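# Close both analyser doors with a two-arm robot

## Task

Get both of the analyser's doors closed, then leave both grippers holding nothing and clear of either door.

## Robot and tools

ROBOT. Two arms, left_arm and right_arm, each with six revolute joints and a parallel gripper. Joint order in every row and every result list: waist (joint1), shoulder (joint2), elbow (joint3), wrist pitch (joint4), wrist yaw (joint5), wrist roll (joint6). Allowed ranges in URDF signs (rad): waist -2.618 to 3.054, shoulder 0.000 to 3.142, elbow 0.000 to 3.142, wrist pitch -1.571 to 1.571, wrist yaw -1.571 to 1.571, wrist roll -2.094 to 2.094. For wrist yaw and wrist roll, the signs you send and read are flipped against the URDF, so the roll range appears as -2.094 to 2.094 mirrored (e.g. URDF 1.2 reads near -1.2). Real ends can differ by up to 0.036 rad.

FRAME. One scene frame: origin on the table surface midway between the arms, +x out across the table, +z up, left_arm on the +y side. Bases: left_arm at (+0.032, +0.277, 0) m, quat_wxyz (+0.997, 0, 0, +0.074); right_arm at (+0.010, -0.248, 0) m, quat_wxyz (+0.995, 0, 0, +0.101). Names left/right are not image sides. Fingers point along the gripper's +z and close along its y; end_effector_position is the point between the pads, about 1 cm short of the tips.

execute_actions(actions). actions is a list of actions; each action is a list of up to 15 rows, each row lasting one control step of 1/30 s; if fewer rows are given, the last is held for the rest of the 15 steps. Every row holds 14 numbers in [-1, 1] covering both arms: left_arm's six joint offsets then its opening, then right_arm's six offsets then its opening. Joint numbers are offsets from that arm's angles when the action began (not from the prior row); for the first action of a call, from the last reported angles. Scale: 1.0 equals 1.202 rad waist, 1.258 shoulder, 1.238 elbow, 2.073 wrist pitch, 2.022 wrist yaw and wrist roll. Opening is absolute: +1 fully open, -1 closed. An action asking any joint more than 0.036 rad past its range end (outward) is rejected for both arms; a malformed action, or a first action failing that check, rejects the whole call. Joints asked beyond their real end stop there and the result says "joint sent to its limit". An empty list just returns state and images.

move(target, speed, blocking). target is one 14-number row in the same layout; its joint offsets are measured from the Joint positions in the latest result showing them, and the openings are sent immediately. All joints travel in step so each finishes together, so grippers trace curves. speed: top rate in rad/s of the joint with farthest to go, 0.01 to 2, default 0.5; path time is clamped to 0.5-10 s (longer paths halt at 10 s). Paths ignore obstacles and the other arm. blocking=false returns after 0.5 s while motion continues; no new actions or moves are accepted until a result shows the move ended (use wait or stop). The result adds a "move:" line: ending (done, off_target, moving, held, fault), limits=held or limits=none, and each arm's joint farthest from target. Faster moves and targets set deeper past a contact hit and press harder.

wait(seconds): 0 to 10; arms keep their last command; returns early if a running move ends. stop(): brakes a running move (needs room, more when fast); fingers keep moving. zoom_image(camera, region): camera is cam_high, cam_low, cam_left_wrist or cam_right_wrist; region [x0, y0, x1, y1] in pixels, top-left origin, at most 504 by 504. read_manual(section): only "licences". finished_scene(scene): pass the current scene number; irreversible; the door state must hold afterwards.

MOTION LIMITS. Each step the joint target is kept within a lead of the measured angle: 0.202 rad waist, 0.258 shoulder, 0.238 elbow, 0.573 wrist pitch, 0.522 wrist yaw and roll; and if targets would shift a gripper more than 70 mm, all are scaled back. So big changes may need several actions, and an unfinished motion must be commanded again. Arms may droop under zero offsets: in a reply's first call send offsets back to the desired angles, then zeros, topping up if short. The robot holds the last command while you compose a reply.

RESULTS. State line per arm: end_effector_position (m) and end_effector_quat_wxyz; printed position may be off, more at full reach. Joint positions and Joint velocities: six joints (rad, rad/s) then pad gap (m; 0.094 fully open). Joint targets: where joints are being driven now. grip_measured: opening on the command scale, with a fixed per-gripper error of about 1 mm. Joint torques: total drive output, with offset and noise. "joint command not followed" means a clearance check altered targets. FAULT, MOTOR HOT (75 °C) and OVER-TEMPERATURE FAULT (90 °C stop for 10 s; 100 °C arm goes limp) lines report stops.

GRIP. To hold, command about 0.03 below grip_measured; less squeezes gently. Pads give roughly 50-62 N.

AVOID. Arms striking or pressing each other; knocking anything off the table; slamming doors, hard hits or strong pushes; long loaded holds that heat motors. Parts may get brief outside tugs. Cameras (504x504 each): cam_high, cam_low, cam_left_wrist, cam_right_wrist.

Each tool is called after ">>>" as name(argument=value, ...), one argument or row to a line, values as JSON.

## Session

>>> execute_actions(
  actions=[],
)

Scene clock: 0.00 s.
left_arm: end_effector_position=(+0.2989, -0.1155, +0.2333) grip_measured=+1.000 end_effector_quat_wxyz=(+0.413, +0.128, +0.747, -0.504) | right_arm: end_effector_position=(+0.4629, -0.5375, +0.1025) grip_measured=+1.000 end_effector_quat_wxyz=(+0.654, +0.317, +0.685, +0.061)
Joint names: [waist, shoulder, elbow, wrist pitch, wrist yaw, wrist roll]
Joint positions: left_arm=[-1.076  1.507  0.809  0.546 -0.124  0.696  0.094] | right_arm=[-0.882  2.11   0.902  1.062  0.337 -0.478  0.094]
Joint velocities: left_arm=[-0.012  0.002 -0.007  0.007  0.007 -0.022  0.   ] | right_arm=[ 0.012  0.022  0.007  0.066 -0.037 -0.022  0.   ]
Joint torques (N m, as the arm reports them, + toward a larger Joint positions number): no reading
Joint targets: left_arm=[-1.076 1.499 0.818 0.545 -0.124 0.691] | right_arm=[-0.882 2.103 0.907 1.065 0.337 -0.473]

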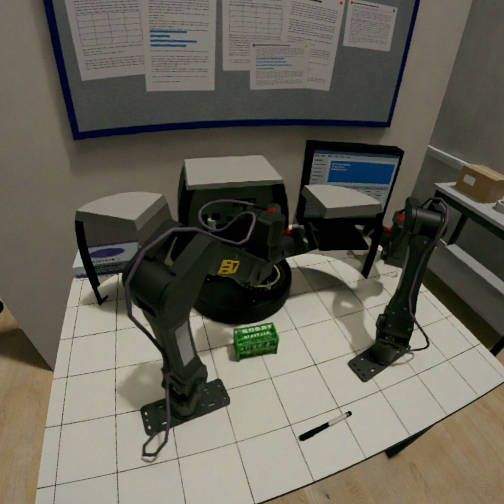

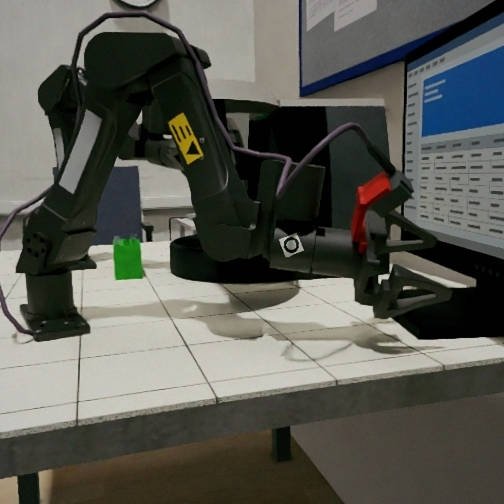

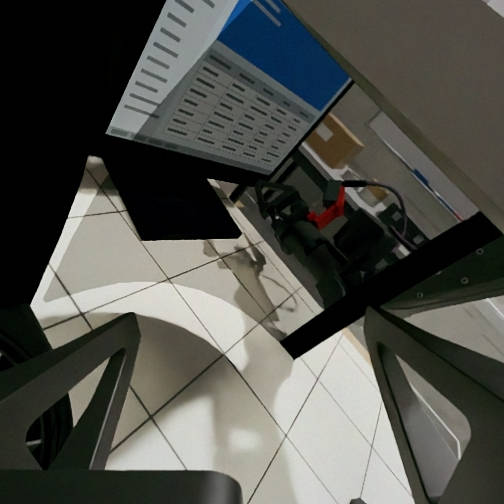

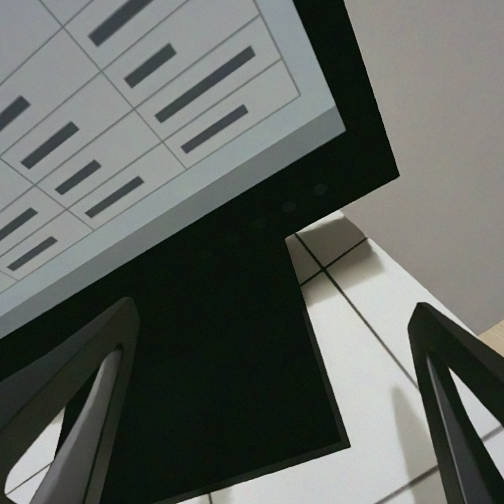

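>>> move(
  target=[0,-0.6,-0.35,-0.1,0,0,1, 0,-0.8,-0.3,-0.3,0,0,1],
  speed=0.4,
)

>>> move(
  target=[0.5,-0.5,-0.3,0,0,0,1, -0.5,-0.7,-0.4,0,0,0,1],
  speed=0.6,
)

Scene clock: 9.17 s.
left_arm: end_effector_position=(+0.2116, +0.0011, +0.2624) grip_measured=+1.000 end_effector_quat_wxyz=(+0.448, +0.126, +0.704, -0.537) | right_arm: end_effector_position=(+0.3432, -0.4407, +0.2413) grip_measured=+1.000 end_effector_quat_wxyz=(+0.659, +0.313, +0.681, +0.060)
Joint names: [waist, shoulder, elbow, wrist pitch, wrist yaw, wrist roll]
Joint positions: left_arm=[-1.076  0.775  0.394  0.358 -0.124  0.696  0.094] | right_arm=[-0.882  1.126  0.546  0.448  0.337 -0.478  0.094]
Joint velocities: left_arm=[-0.007 -0.002 -0.002 -0.022 -0.007  0.081  0.   ] | right_arm=[-0.002 -0.002  0.002 -0.066  0.007 -0.007  0.   ]
Joint torques (N m, as the arm reports them, + toward a larger Joint positions number): left_arm=[ 0.05 -2.89  5.99  2.07  0.   -0.01] | right_arm=[-0.02 -5.37  5.95  2.17  0.02 -0.01]
Joint targets: left_arm=[-1.076 0.752 0.376 0.339 -0.124 0.696] | right_arm=[-0.882 1.104 0.530 0.440 0.337 -0.478]
move: off_target (left_arm, right_arm); limits=none; left_arm: farthest joint: the shoulder, 0.023 radians from its target (0.755 radians at the start); right_arm: farthest joint: the shoulder, 0.022 radians from its target (1.007 radians at the start)

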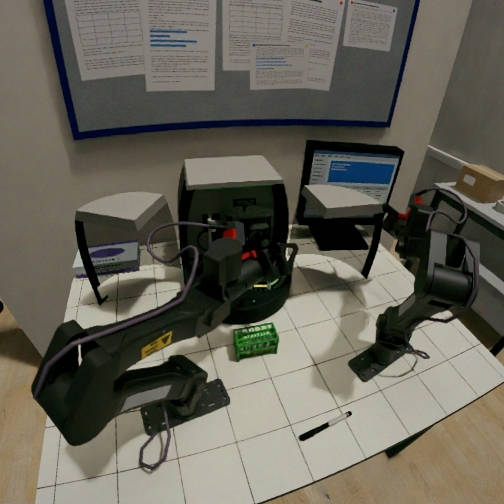

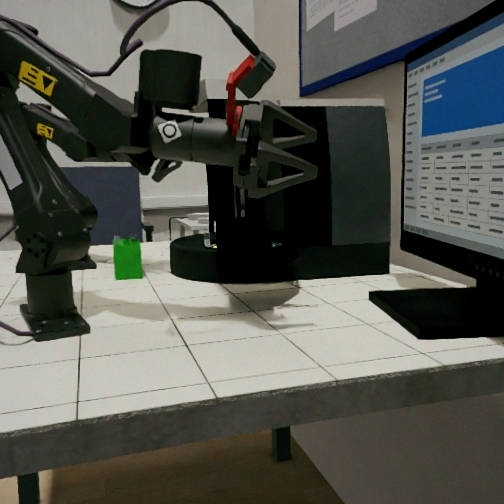

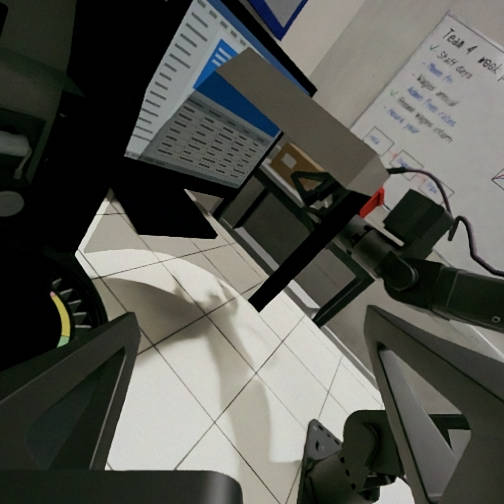

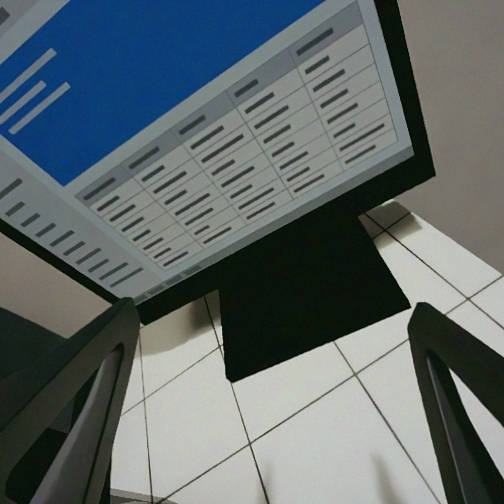

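Scene clock: 11.03 s.
left_arm: end_effector_position=(+0.2622, +0.1738, +0.2468) grip_measured=+1.000 end_effector_quat_wxyz=(+0.661, -0.063, +0.620, -0.419) | right_arm: end_effector_position=(+0.1402, -0.4686, +0.2544) grip_measured=+1.000 end_effector_quat_wxyz=(+0.756, +0.382, +0.491, -0.205)
Joint names: [waist, shoulder, elbow, wrist pitch, wrist yaw, wrist roll]
Joint positions: left_arm=[-0.483  0.17   0.04   0.358 -0.125  0.696  0.094] | right_arm=[-1.474  0.268  0.063  0.448  0.337 -0.478  0.094]
Joint velocities: left_arm=[-0.017  0.007  0.002 -0.022  0.007  0.022  0.   ] | right_arm=[-0.017 -0.017 -0.002  0.037  0.022  0.007  0.   ]
Joint torques (N m, as the arm reports them, + toward a larger Joint positions number): left_arm=[ 0.71  0.04  5.84  2.15  0.03 -0.02] | right_arm=[-0.86 -0.56  6.42  2.05 -0.07 -0.01]
Joint targets: left_arm=[-0.475 0.146 0.023 0.358 -0.124 0.696] | right_arm=[-1.483 0.245 0.050 0.448 0.337 -0.478]
move: off_target (left_arm, right_arm); limits=none; left_arm: farthest joint: the shoulder, 0.024 radians from its target (0.629 radians at the start); right_arm: farthest joint: the shoulder, 0.023 radians from its target (0.880 radians at the start)

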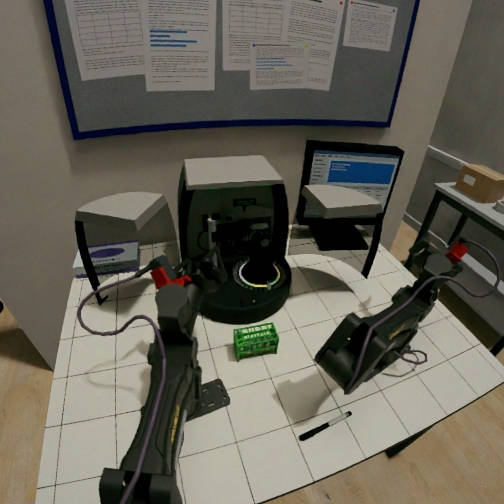

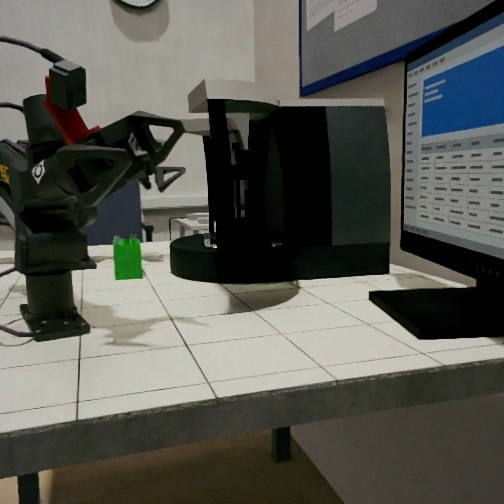

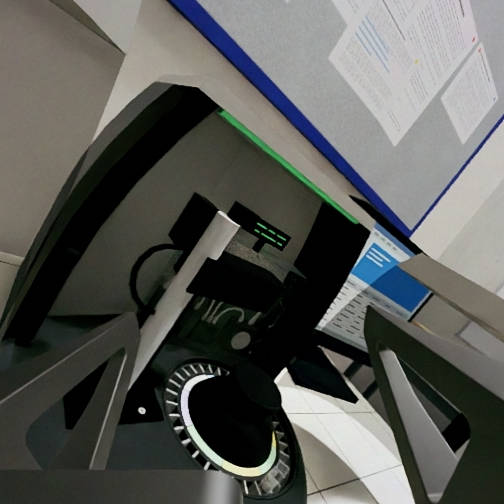

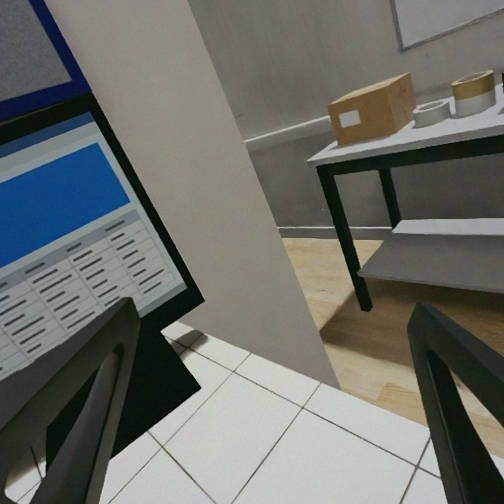

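>>> move(
  target=[0.5,0,0,0,0,0,1, 0.6,0.6,0.15,0.2,-0.165,0.236,-1],
  speed=0.7,
)

>>> move(
  target=[0,0,0,0,0,0,1, 0.1,0.53,0.1,0.22,0,0,-1],
  speed=0.6,
)

Scene clock: 61.17 s.
left_arm: end_effector_position=(+0.2803, +0.3200, +0.2468) grip_measured=+1.000 end_effector_quat_wxyz=(+0.754, -0.241, +0.574, -0.208) | right_arm: end_effector_position=(+0.3019, -0.4277, +0.2238) grip_measured=-0.978 end_effector_quat_wxyz=(+0.700, +0.189, +0.660, -0.194)
Joint names: [waist, shoulder, elbow, wrist pitch, wrist yaw, wrist roll]
Joint positions: left_arm=[ 0.11   0.17   0.04   0.358 -0.125  0.696  0.094] | right_arm=[-0.761  1.013  0.219  0.85   0.011 -0.009  0.001]
Joint velocities: left_arm=[ 0.022  0.002  0.002 -0.081  0.022 -0.022  0.   ] | right_arm=[-0.012 -0.012 -0.007  0.007  0.007 -0.007 -0.002]
Joint torques (N m, as the arm reports them, + toward a larger Joint positions number): left_arm=[ 0.77  1.9   7.23  2.16  0.02 -0.02] | right_arm=[ 0.85 -1.21  9.27  2.38 -0.1   0.09]
Joint targets: left_arm=[0.118 0.170 0.040 0.358 -0.125 0.696] | right_arm=[-0.753 1.023 0.248 0.862 0.004 -0.000]
move: off_target (right_arm); limits=none; left_arm: farthest joint: the waist, 0.008 radians from its target (0.601 radians at the start); right_arm: farthest joint: the elbow, 0.030 radians from its target (0.186 radians at the start)

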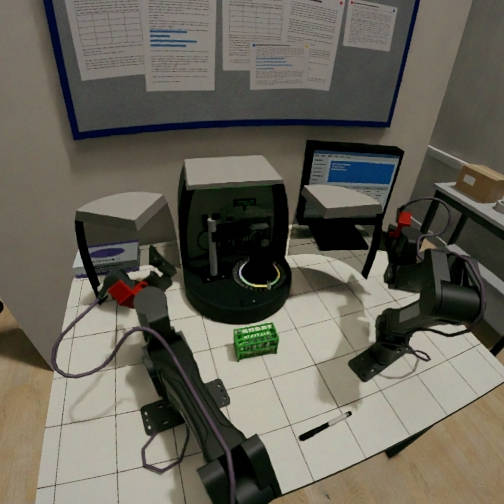

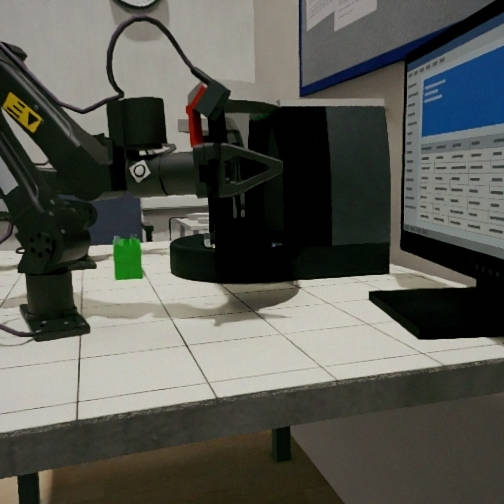

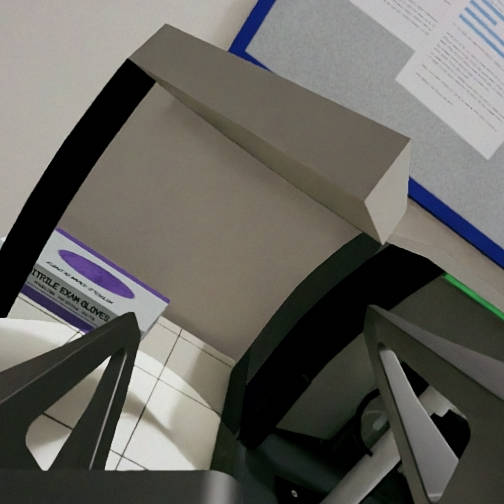

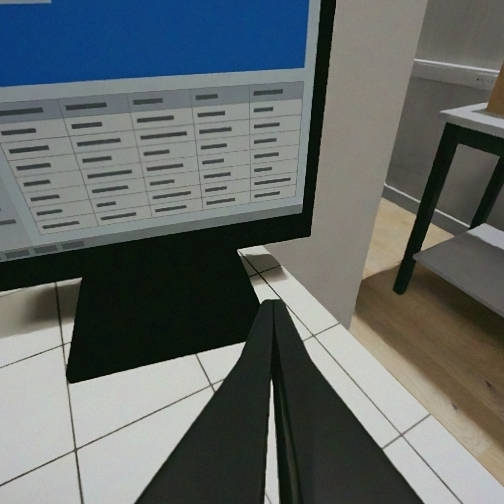

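Scene clock: 62.87 s.
left_arm: end_effector_position=(+0.2803, +0.3200, +0.2468) grip_measured=+1.000 end_effector_quat_wxyz=(+0.754, -0.241, +0.574, -0.208) | right_arm: end_effector_position=(+0.3661, -0.4427, +0.1586) grip_measured=-0.978 end_effector_quat_wxyz=(+0.686, +0.184, +0.681, -0.179)
Joint names: [waist, shoulder, elbow, wrist pitch, wrist yaw, wrist roll]
Joint positions: left_arm=[ 0.11   0.17   0.04   0.358 -0.125  0.696  0.094] | right_arm=[-0.691  1.653  0.32   1.337 -0.03  -0.009  0.001]
Joint velocities: left_arm=[ 0.007 -0.037  0.002 -0.007 -0.007  0.007  0.   ] | right_arm=[-0.022 -0.002  0.007  0.081 -0.037  0.037 -0.001]
Joint torques (N m, as the arm reports them, + toward a larger Joint positions number): left_arm=[-0.02  1.89  7.2   2.15  0.02 -0.02] | right_arm=[ 4.75 -3.37  6.53  1.91  0.44  0.  ]
Joint targets: left_arm=[0.110 0.170 0.040 0.358 -0.125 0.696] | right_arm=[-0.641 1.680 0.343 1.307 0.011 -0.009]
move: off_target (right_arm); limits=none; left_arm: farthest joint: the waist, 0.000 radians from its target (0.000 radians at the start); right_arm: farthest joint: the waist, 0.050 radians from its target (0.121 radians at the start)

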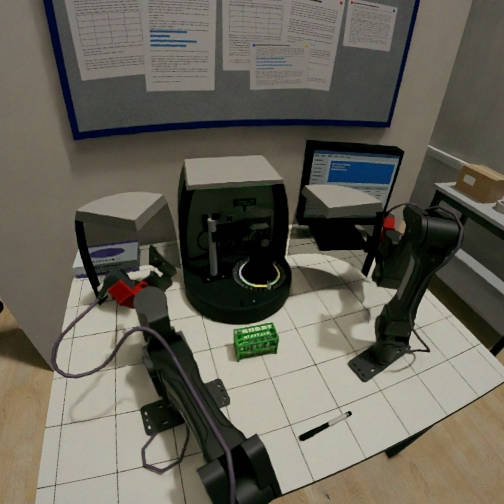

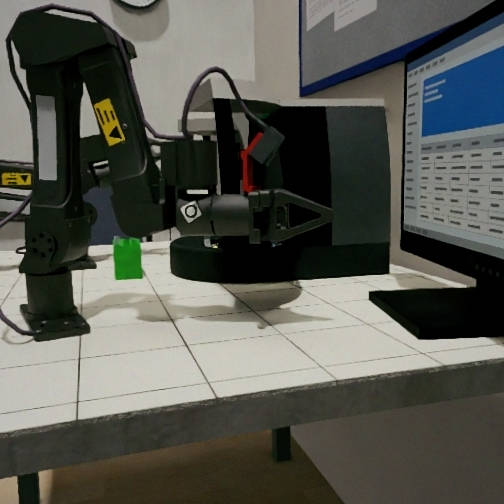

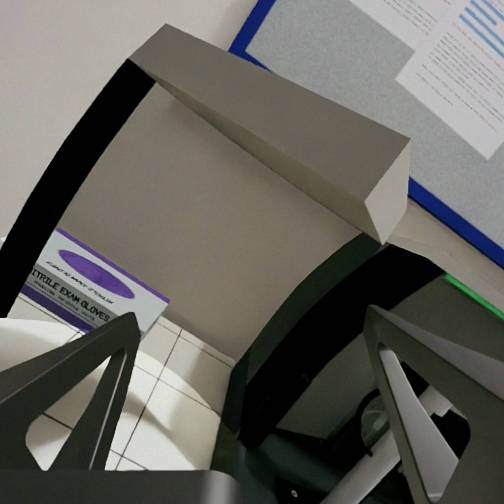

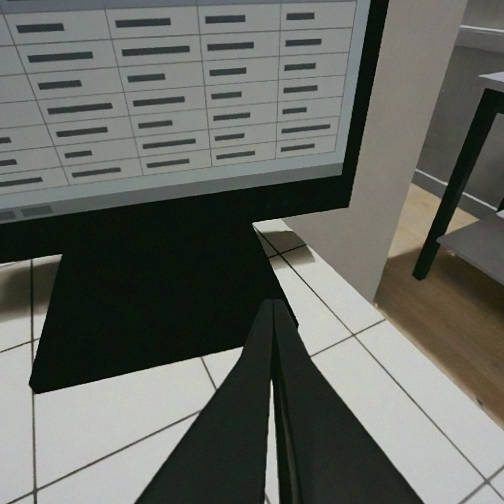

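>>> move(
  target=[0,0,0,0,0,0,1, -0.3,0.03,0.03,0,0.43,0,-1],
  speed=0.5,
)

>>> move(
  target=[0,0,0,0,0,0,1, 0.25,0,0,0,0,0,-1],
  speed=0.15,
)

Scene clock: 96.53 s.
left_arm: end_effector_position=(+0.2803, +0.3200, +0.2468) grip_measured=+1.000 end_effector_quat_wxyz=(+0.754, -0.241, +0.574, -0.208) | right_arm: end_effector_position=(+0.3412, -0.4197, +0.1506) grip_measured=-0.978 end_effector_quat_wxyz=(+0.703, +0.012, +0.712, +0.005)
Joint names: [waist, shoulder, elbow, wrist pitch, wrist yaw, wrist roll]
Joint positions: left_arm=[ 0.11   0.17   0.04   0.358 -0.125  0.696  0.094] | right_arm=[-1.043  1.678  0.32   1.339  0.832 -0.009  0.001]
Joint velocities: left_arm=[-0.007  0.007 -0.002 -0.022 -0.007 -0.022  0.   ] | right_arm=[-0.027 -0.002 -0.017  0.037  0.051  0.066  0.   ]
Joint torques (N m, as the arm reports them, + toward a larger Joint positions number): left_arm=[ 0.02  1.85  7.23  2.16  0.03 -0.02] | right_arm=[-0.8  -4.49  7.38  1.98  0.07 -0.01]
Joint targets: left_arm=[0.110 0.170 0.040 0.358 -0.125 0.696] | right_arm=[-1.051 1.691 0.357 1.337 0.840 -0.009]
move: off_target (right_arm); limits=none; left_arm: farthest joint: the waist, 0.000 radians from its target (0.000 radians at the start); right_arm: farthest joint: the elbow, 0.037 radians from its target (0.037 radians at the start)

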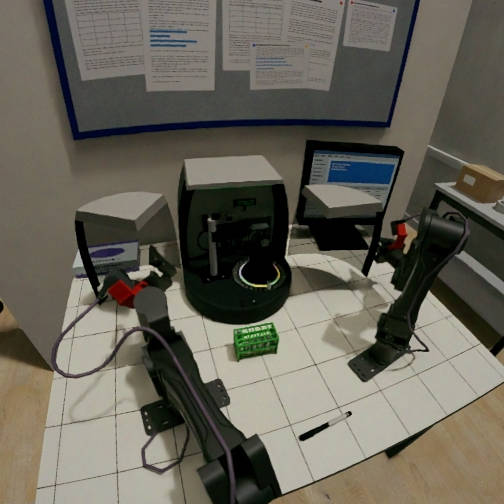

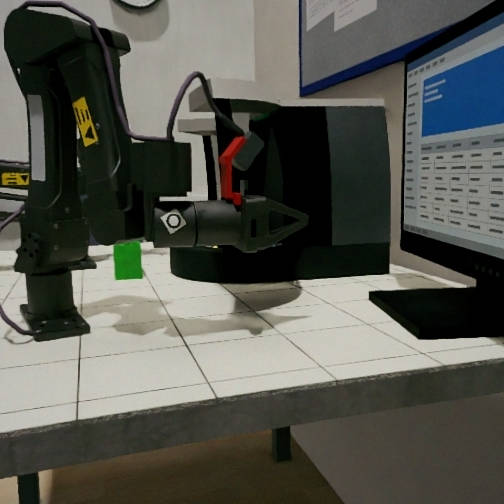

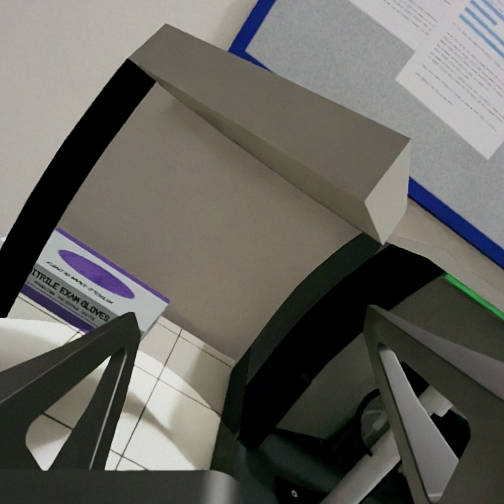

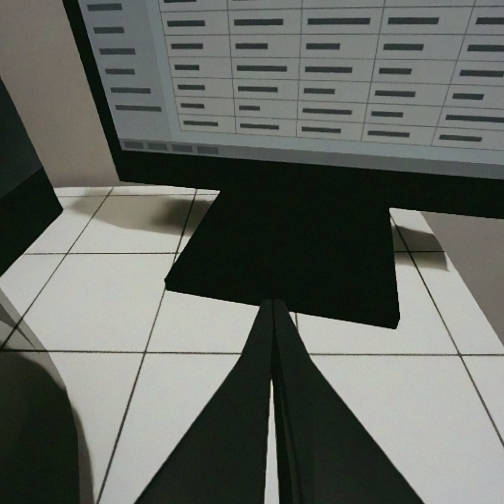

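Scene clock: 98.83 s.
left_arm: end_effector_position=(+0.2803, +0.3200, +0.2468) grip_measured=+1.000 end_effector_quat_wxyz=(+0.754, -0.241, +0.574, -0.208) | right_arm: end_effector_position=(+0.3767, -0.3215, +0.1506) grip_measured=-0.978 end_effector_quat_wxyz=(+0.695, -0.085, +0.707, +0.100)
Joint names: [waist, shoulder, elbow, wrist pitch, wrist yaw, wrist roll]
Joint positions: left_arm=[ 0.11   0.17   0.04   0.358 -0.125  0.696  0.094] | right_arm=[-0.757  1.678  0.32   1.339  0.819 -0.009  0.001]
Joint velocities: left_arm=[-0.027 -0.012 -0.012  0.051  0.022  0.037  0.   ] | right_arm=[ 0.002  0.002 -0.017 -0.022  0.007  0.007  0.001]
Joint torques (N m, as the arm reports them, + toward a larger Joint positions number): left_arm=[ 0.03  1.83  7.22  2.17  0.02 -0.03] | right_arm=[ 1.41 -5.61  4.25  2.01  0.15 -0.01]
Joint targets: left_arm=[0.110 0.170 0.040 0.358 -0.125 0.696] | right_arm=[-0.743 1.678 0.320 1.339 0.832 -0.009]
move: done; limits=none; left_arm: farthest joint: the waist, 0.000 radians from its target (0.000 radians at the start); right_arm: farthest joint: the waist, 0.015 radians from its target (0.301 radians at the start)

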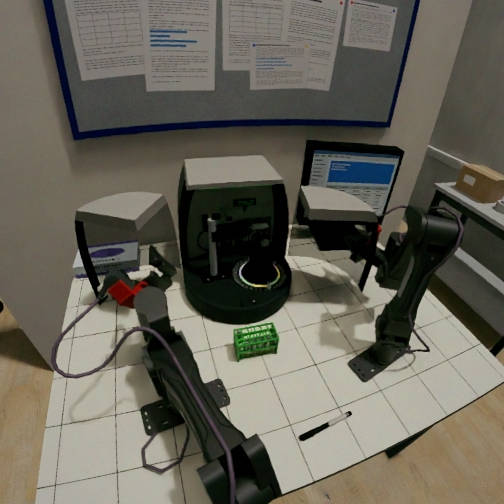

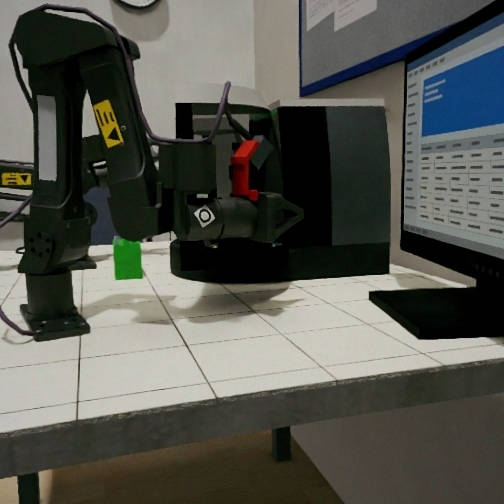

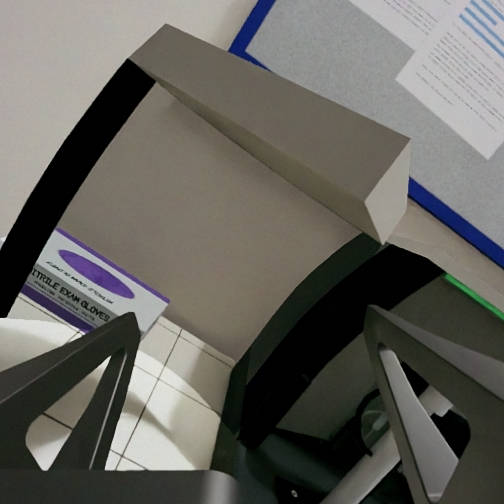

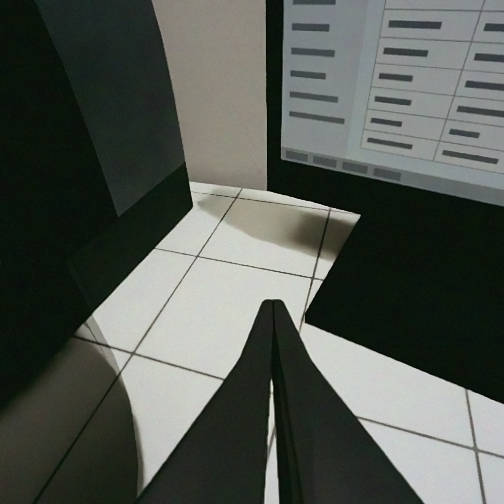

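Door moves. Continue.

>>> move(
  target=[0,0,0,0,0,0,1, 0.3,0,0,0,0,0,-1],
  speed=0.2,
)

>>> move(
  target=[0,0,0,0,0,0,1, 0.3,0,0,0,0,0,-1],
  speed=0.2,
)

Scene clock: 104.07 s.
left_arm: end_effector_position=(+0.2803, +0.3200, +0.2468) grip_measured=+1.000 end_effector_quat_wxyz=(+0.754, -0.241, +0.574, -0.208) | right_arm: end_effector_position=(+0.3812, -0.1946, +0.1506) grip_measured=-0.978 end_effector_quat_wxyz=(+0.669, -0.202, +0.683, +0.214)
Joint names: [waist, shoulder, elbow, wrist pitch, wrist yaw, wrist roll]
Joint positions: left_arm=[ 0.11   0.17   0.04   0.358 -0.125  0.696  0.094] | right_arm=[-0.412  1.678  0.32   1.339  0.807 -0.009  0.001]
Joint velocities: left_arm=[-0.007 -0.007 -0.012 -0.022  0.037 -0.037  0.   ] | right_arm=[-0.012  0.022 -0.017 -0.007  0.022  0.022 -0.001]
Joint torques (N m, as the arm reports them, + toward a larger Joint positions number): left_arm=[ 0.04  1.89  7.25  2.14  0.03 -0.02] | right_arm=[ 1.42 -5.62  4.25  2.01  0.14 -0.01]
Joint targets: left_arm=[0.110 0.170 0.040 0.358 -0.125 0.696] | right_arm=[-0.397 1.678 0.320 1.339 0.819 -0.009]
move: done; limits=none; left_arm: farthest joint: the waist, 0.000 radians from its target (0.000 radians at the start); right_arm: farthest joint: the waist, 0.015 radians from its target (0.361 radians at the start)

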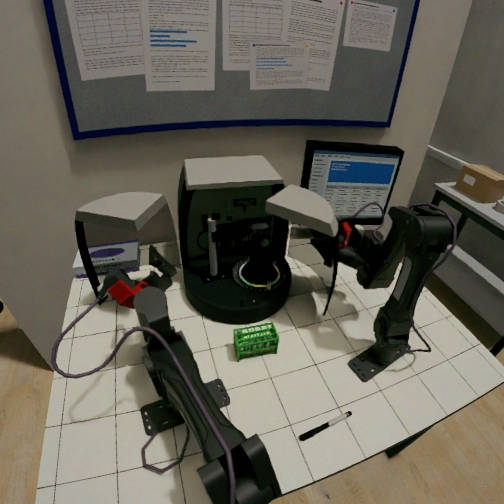

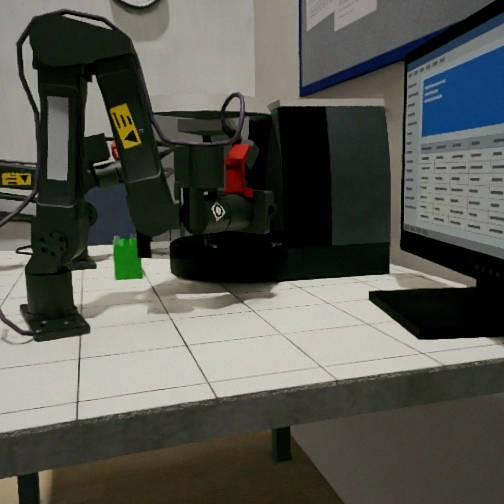

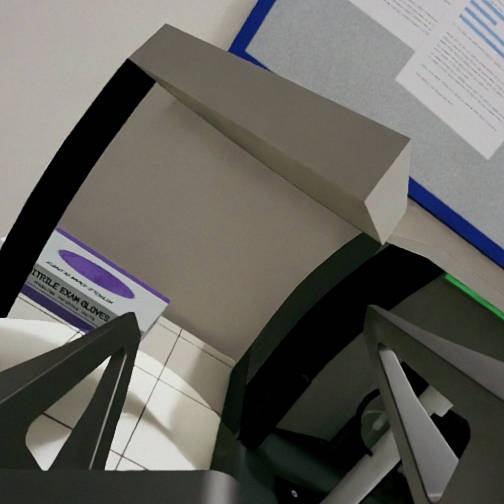

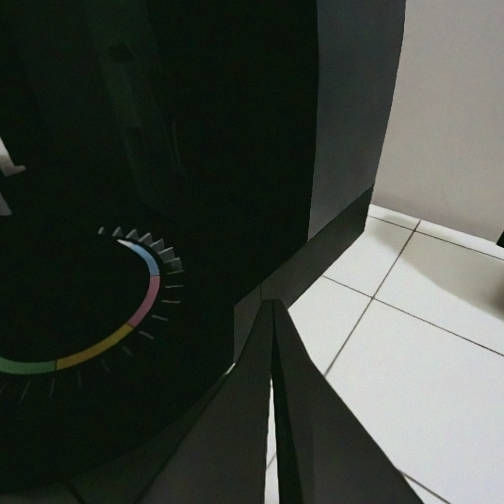

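Scene clock: 106.37 s.
left_arm: end_effector_position=(+0.2803, +0.3200, +0.2468) grip_measured=+1.000 end_effector_quat_wxyz=(+0.754, -0.241, +0.574, -0.208) | right_arm: end_effector_position=(+0.3770, -0.1338, +0.1505) grip_measured=-0.980 end_effector_quat_wxyz=(+0.671, -0.214, +0.675, +0.220)
Joint names: [waist, shoulder, elbow, wrist pitch, wrist yaw, wrist roll]
Joint positions: left_arm=[ 0.11   0.17   0.04   0.358 -0.125  0.696  0.094] | right_arm=[-0.16   1.678  0.293  1.381  0.582 -0.008  0.001]
Joint velocities: left_arm=[ 0.002 -0.012 -0.012 -0.037  0.051 -0.007  0.   ] | right_arm=[-0.002  0.012 -0.002  0.007  0.037  0.022 -0.   ]
Joint torques (N m, as the arm reports them, + toward a larger Joint positions number): left_arm=[ 0.    1.91  7.22  2.17  0.01 -0.02] | right_arm=[10.55 -5.57  6.39  1.65  2.51 -0.01]
Joint targets: left_arm=[0.110 0.170 0.040 0.358 -0.125 0.696] | right_arm=[-0.051 1.678 0.320 1.339 0.807 -0.009]
move: off_target (right_arm); limits=none; left_arm: farthest joint: the waist, 0.000 radians from its target (0.000 radians at the start); right_arm: farthest joint: the wrist yaw, 0.225 radians from its target (0.000 radians at the start)

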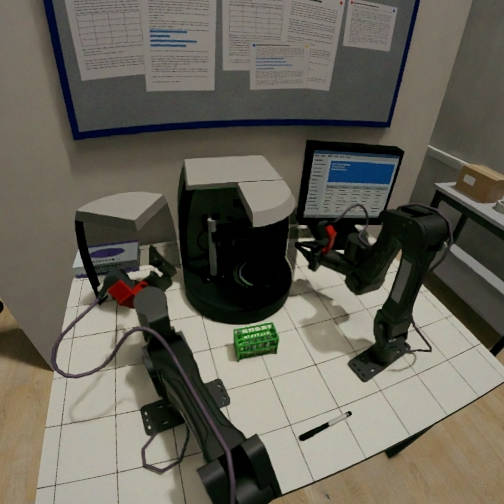

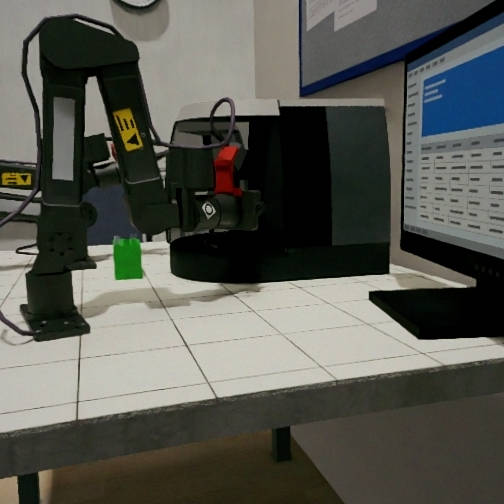

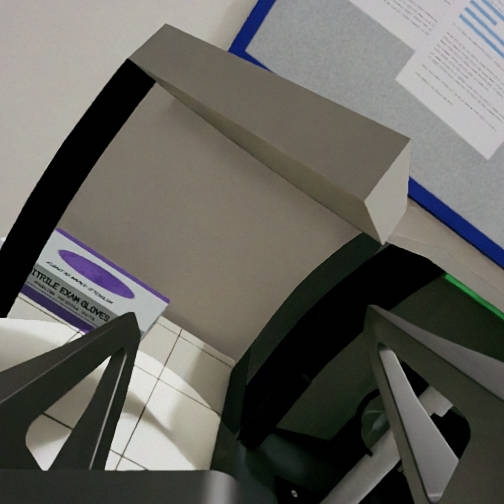

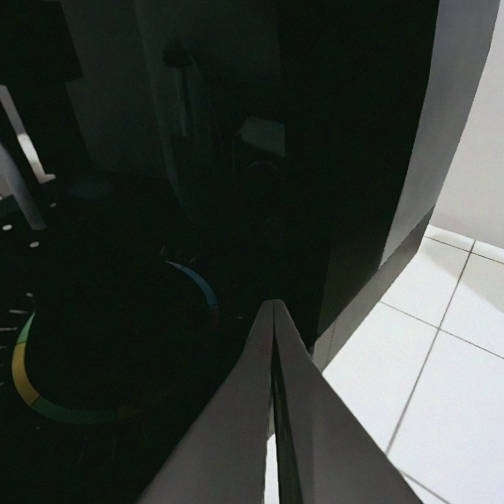

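>>> move(
  target=[0.9,-0.1,0,0,0.06,-0.34,-1, -0.5,0,0,0,0.1,0,-1],
  speed=0.6,
)

>>> move(
  target=[0,1,0.3,0.45,-0.45,0,-1, 0,0,0,0,0,0,-1],
  speed=0.7,
)

>>> move(
  target=[-0.1,0.55,0.0,0.02,-0.1,0,-1, 0,0,0,0,0,0,-1],
  speed=0.5,
)

Scene clock: 119.10 s.
left_arm: end_effector_position=(+0.0899, +0.5078, +0.2703) grip_measured=-0.991 end_effector_quat_wxyz=(+0.647, -0.358, +0.458, +0.494) | right_arm: end_effector_position=(+0.3733, -0.3239, +0.1502) grip_measured=-0.980 end_effector_quat_wxyz=(+0.701, -0.075, +0.704, +0.083)
Joint names: [waist, shoulder, elbow, wrist pitch, wrist yaw, wrist roll]
Joint positions: left_arm=[ 1.183  0.067  0.04   0.358 -0.014  0.017  0.   ] | right_arm=[-0.753  1.678  0.291  1.382  0.777 -0.008  0.001]
Joint velocities: left_arm=[-0.012 -0.002 -0.007  0.007  0.066  0.051 -0.   ] | right_arm=[-0.017  0.002 -0.002  0.022  0.037  0.007 -0.001]
Joint torques (N m, as the arm reports them, + toward a larger Joint positions number): left_arm=[ 0.71  0.36  7.02  2.07  0.11 -0.1 ] | right_arm=[-0.73 -5.47  4.24  2.02  0.07 -0.01]
Joint targets: left_arm=[1.191 0.044 0.040 0.358 -0.003 0.008] | right_arm=[-0.761 1.678 0.293 1.381 0.784 -0.008]
move: off_target (left_arm); limits=none; left_arm: farthest joint: the shoulder, 0.023 radians from its target (0.126 radians at the start); right_arm: farthest joint: the waist, 0.008 radians from its target (0.601 radians at the start)

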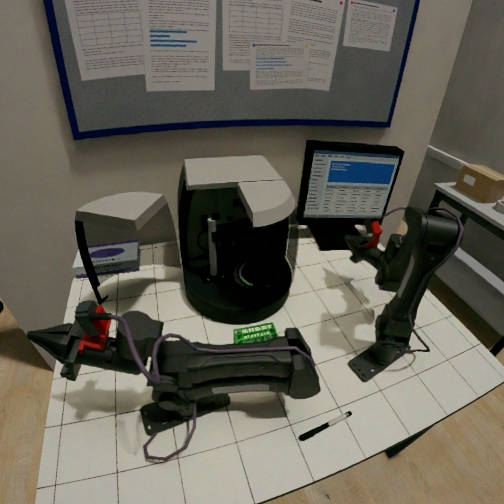

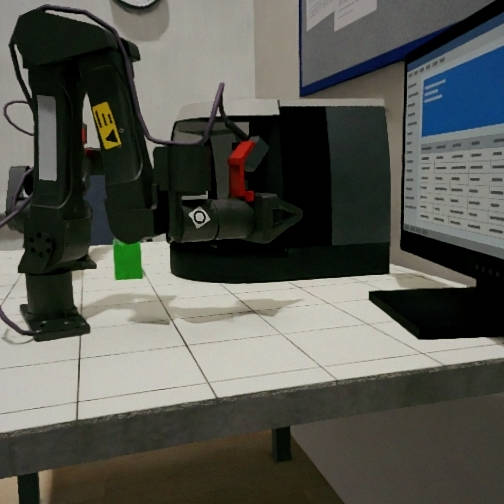

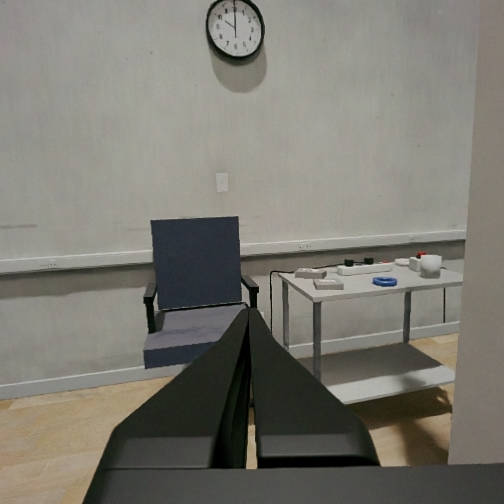

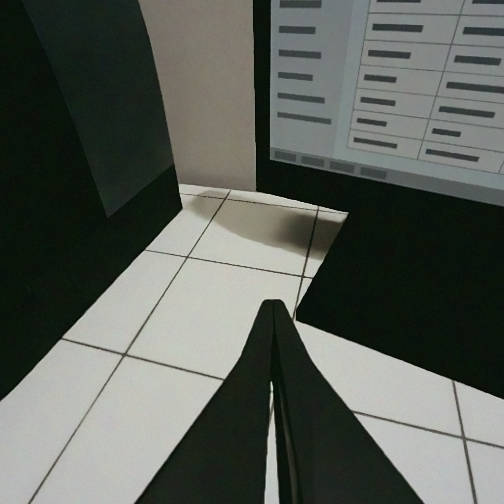

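Scene clock: 121.73 s.
left_arm: end_effector_position=(+0.2434, +0.5495, +0.2699) grip_measured=-0.991 end_effector_quat_wxyz=(+0.735, -0.042, +0.631, +0.243) | right_arm: end_effector_position=(+0.3733, -0.3239, +0.1502) grip_measured=-0.980 end_effector_quat_wxyz=(+0.701, -0.075, +0.704, +0.083)
Joint names: [waist, shoulder, elbow, wrist pitch, wrist yaw, wrist roll]
Joint positions: left_arm=[ 1.183  1.319  0.376  1.278 -0.917  0.017  0.   ] | right_arm=[-0.753  1.678  0.291  1.382  0.777 -0.008  0.001]
Joint velocities: left_arm=[-0.012 -0.007  0.002  0.022  0.007  0.022 -0.   ] | right_arm=[-0.022 -0.012 -0.017  0.037 -0.066 -0.066 -0.001]
Joint torques (N m, as the arm reports them, + toward a larger Joint positions number): left_arm=[ 0.02 -3.64  8.32  1.96  0.06 -0.02] | right_arm=[ 0.   -5.48  4.11  2.02  0.   -0.01]
Joint targets: left_arm=[1.183 1.325 0.411 1.291 -0.924 0.017] | right_arm=[-0.753 1.678 0.291 1.382 0.777 -0.008]
move: off_target (left_arm); limits=none; left_arm: farthest joint: the elbow, 0.036 radians from its target (0.372 radians at the start); right_arm: farthest joint: the waist, 0.000 radians from its target (0.000 radians at the start)

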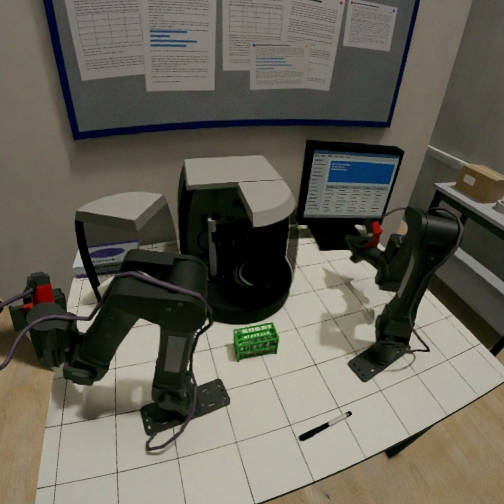

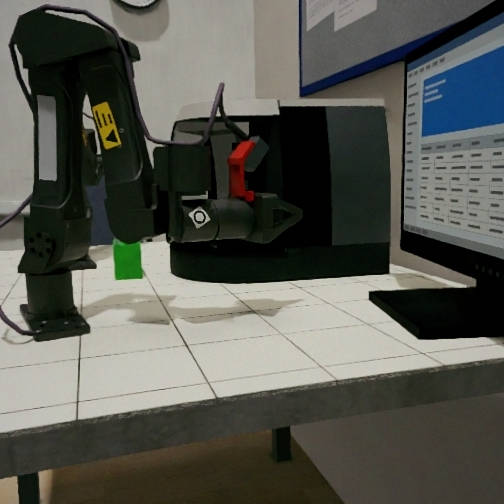

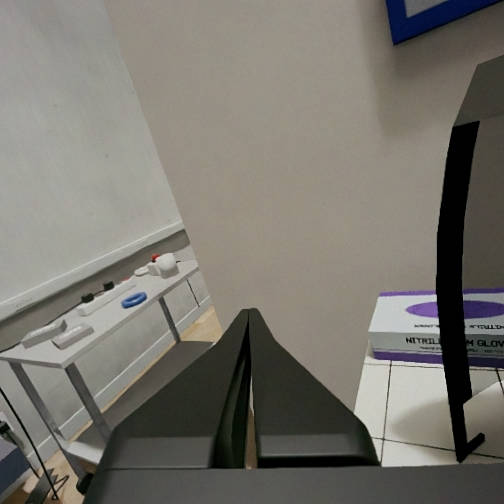

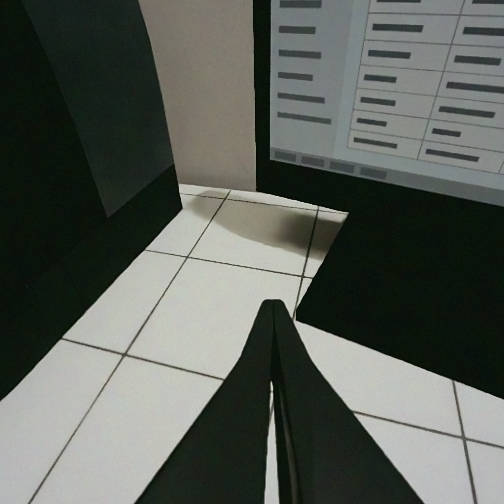

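Scene clock: 123.70 s.
left_arm: end_effector_position=(+0.2906, +0.5217, +0.0626) grip_measured=-0.991 end_effector_quat_wxyz=(+0.651, -0.150, +0.741, -0.070) | right_arm: end_effector_position=(+0.3733, -0.3239, +0.1502) grip_measured=-0.980 end_effector_quat_wxyz=(+0.701, -0.075, +0.704, +0.083)
Joint names: [waist, shoulder, elbow, wrist pitch, wrist yaw, wrist roll]
Joint positions: left_arm=[ 1.071  2.003  0.376  1.306 -1.104  0.017  0.   ] | right_arm=[-0.753  1.678  0.291  1.382  0.777 -0.008  0.001]
Joint velocities: left_arm=[-0.002  0.002 -0.002  0.022 -0.007  0.007 -0.001] | right_arm=[-0.002  0.007 -0.002  0.022  0.037 -0.007  0.   ]
Joint torques (N m, as the arm reports them, + toward a larger Joint positions number): left_arm=[-0.66 -6.89  2.08  2.08 -0.32 -0.01] | right_arm=[-0.01 -5.47  4.1   2.02  0.   -0.01]
Joint targets: left_arm=[1.063 2.011 0.376 1.320 -1.119 0.017] | right_arm=[-0.753 1.678 0.291 1.382 0.777 -0.008]
move: done; limits=none; left_arm: farthest joint: the wrist yaw, 0.015 radians from its target (0.202 radians at the start); right_arm: farthest joint: the waist, 0.000 radians from its target (0.000 radians at the start)

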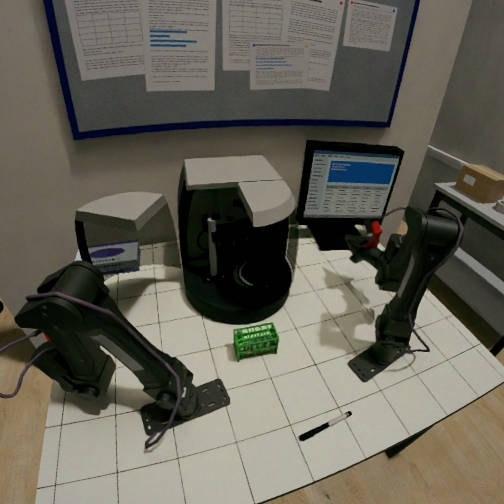

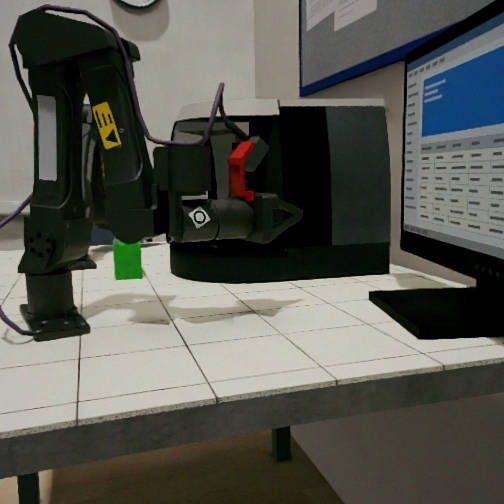

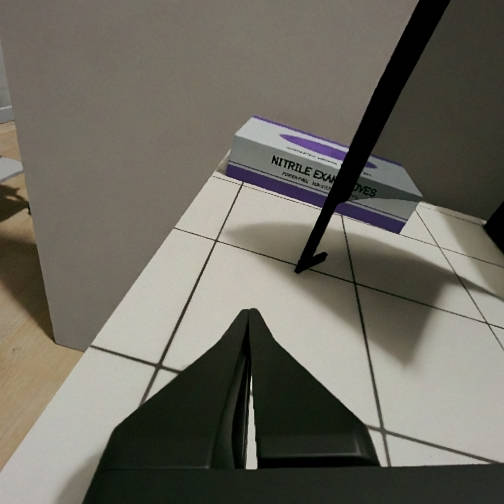

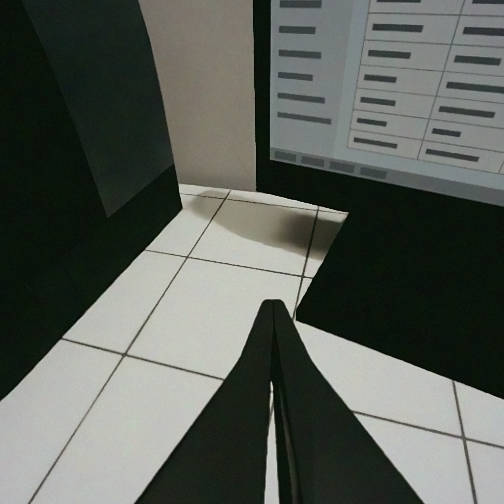

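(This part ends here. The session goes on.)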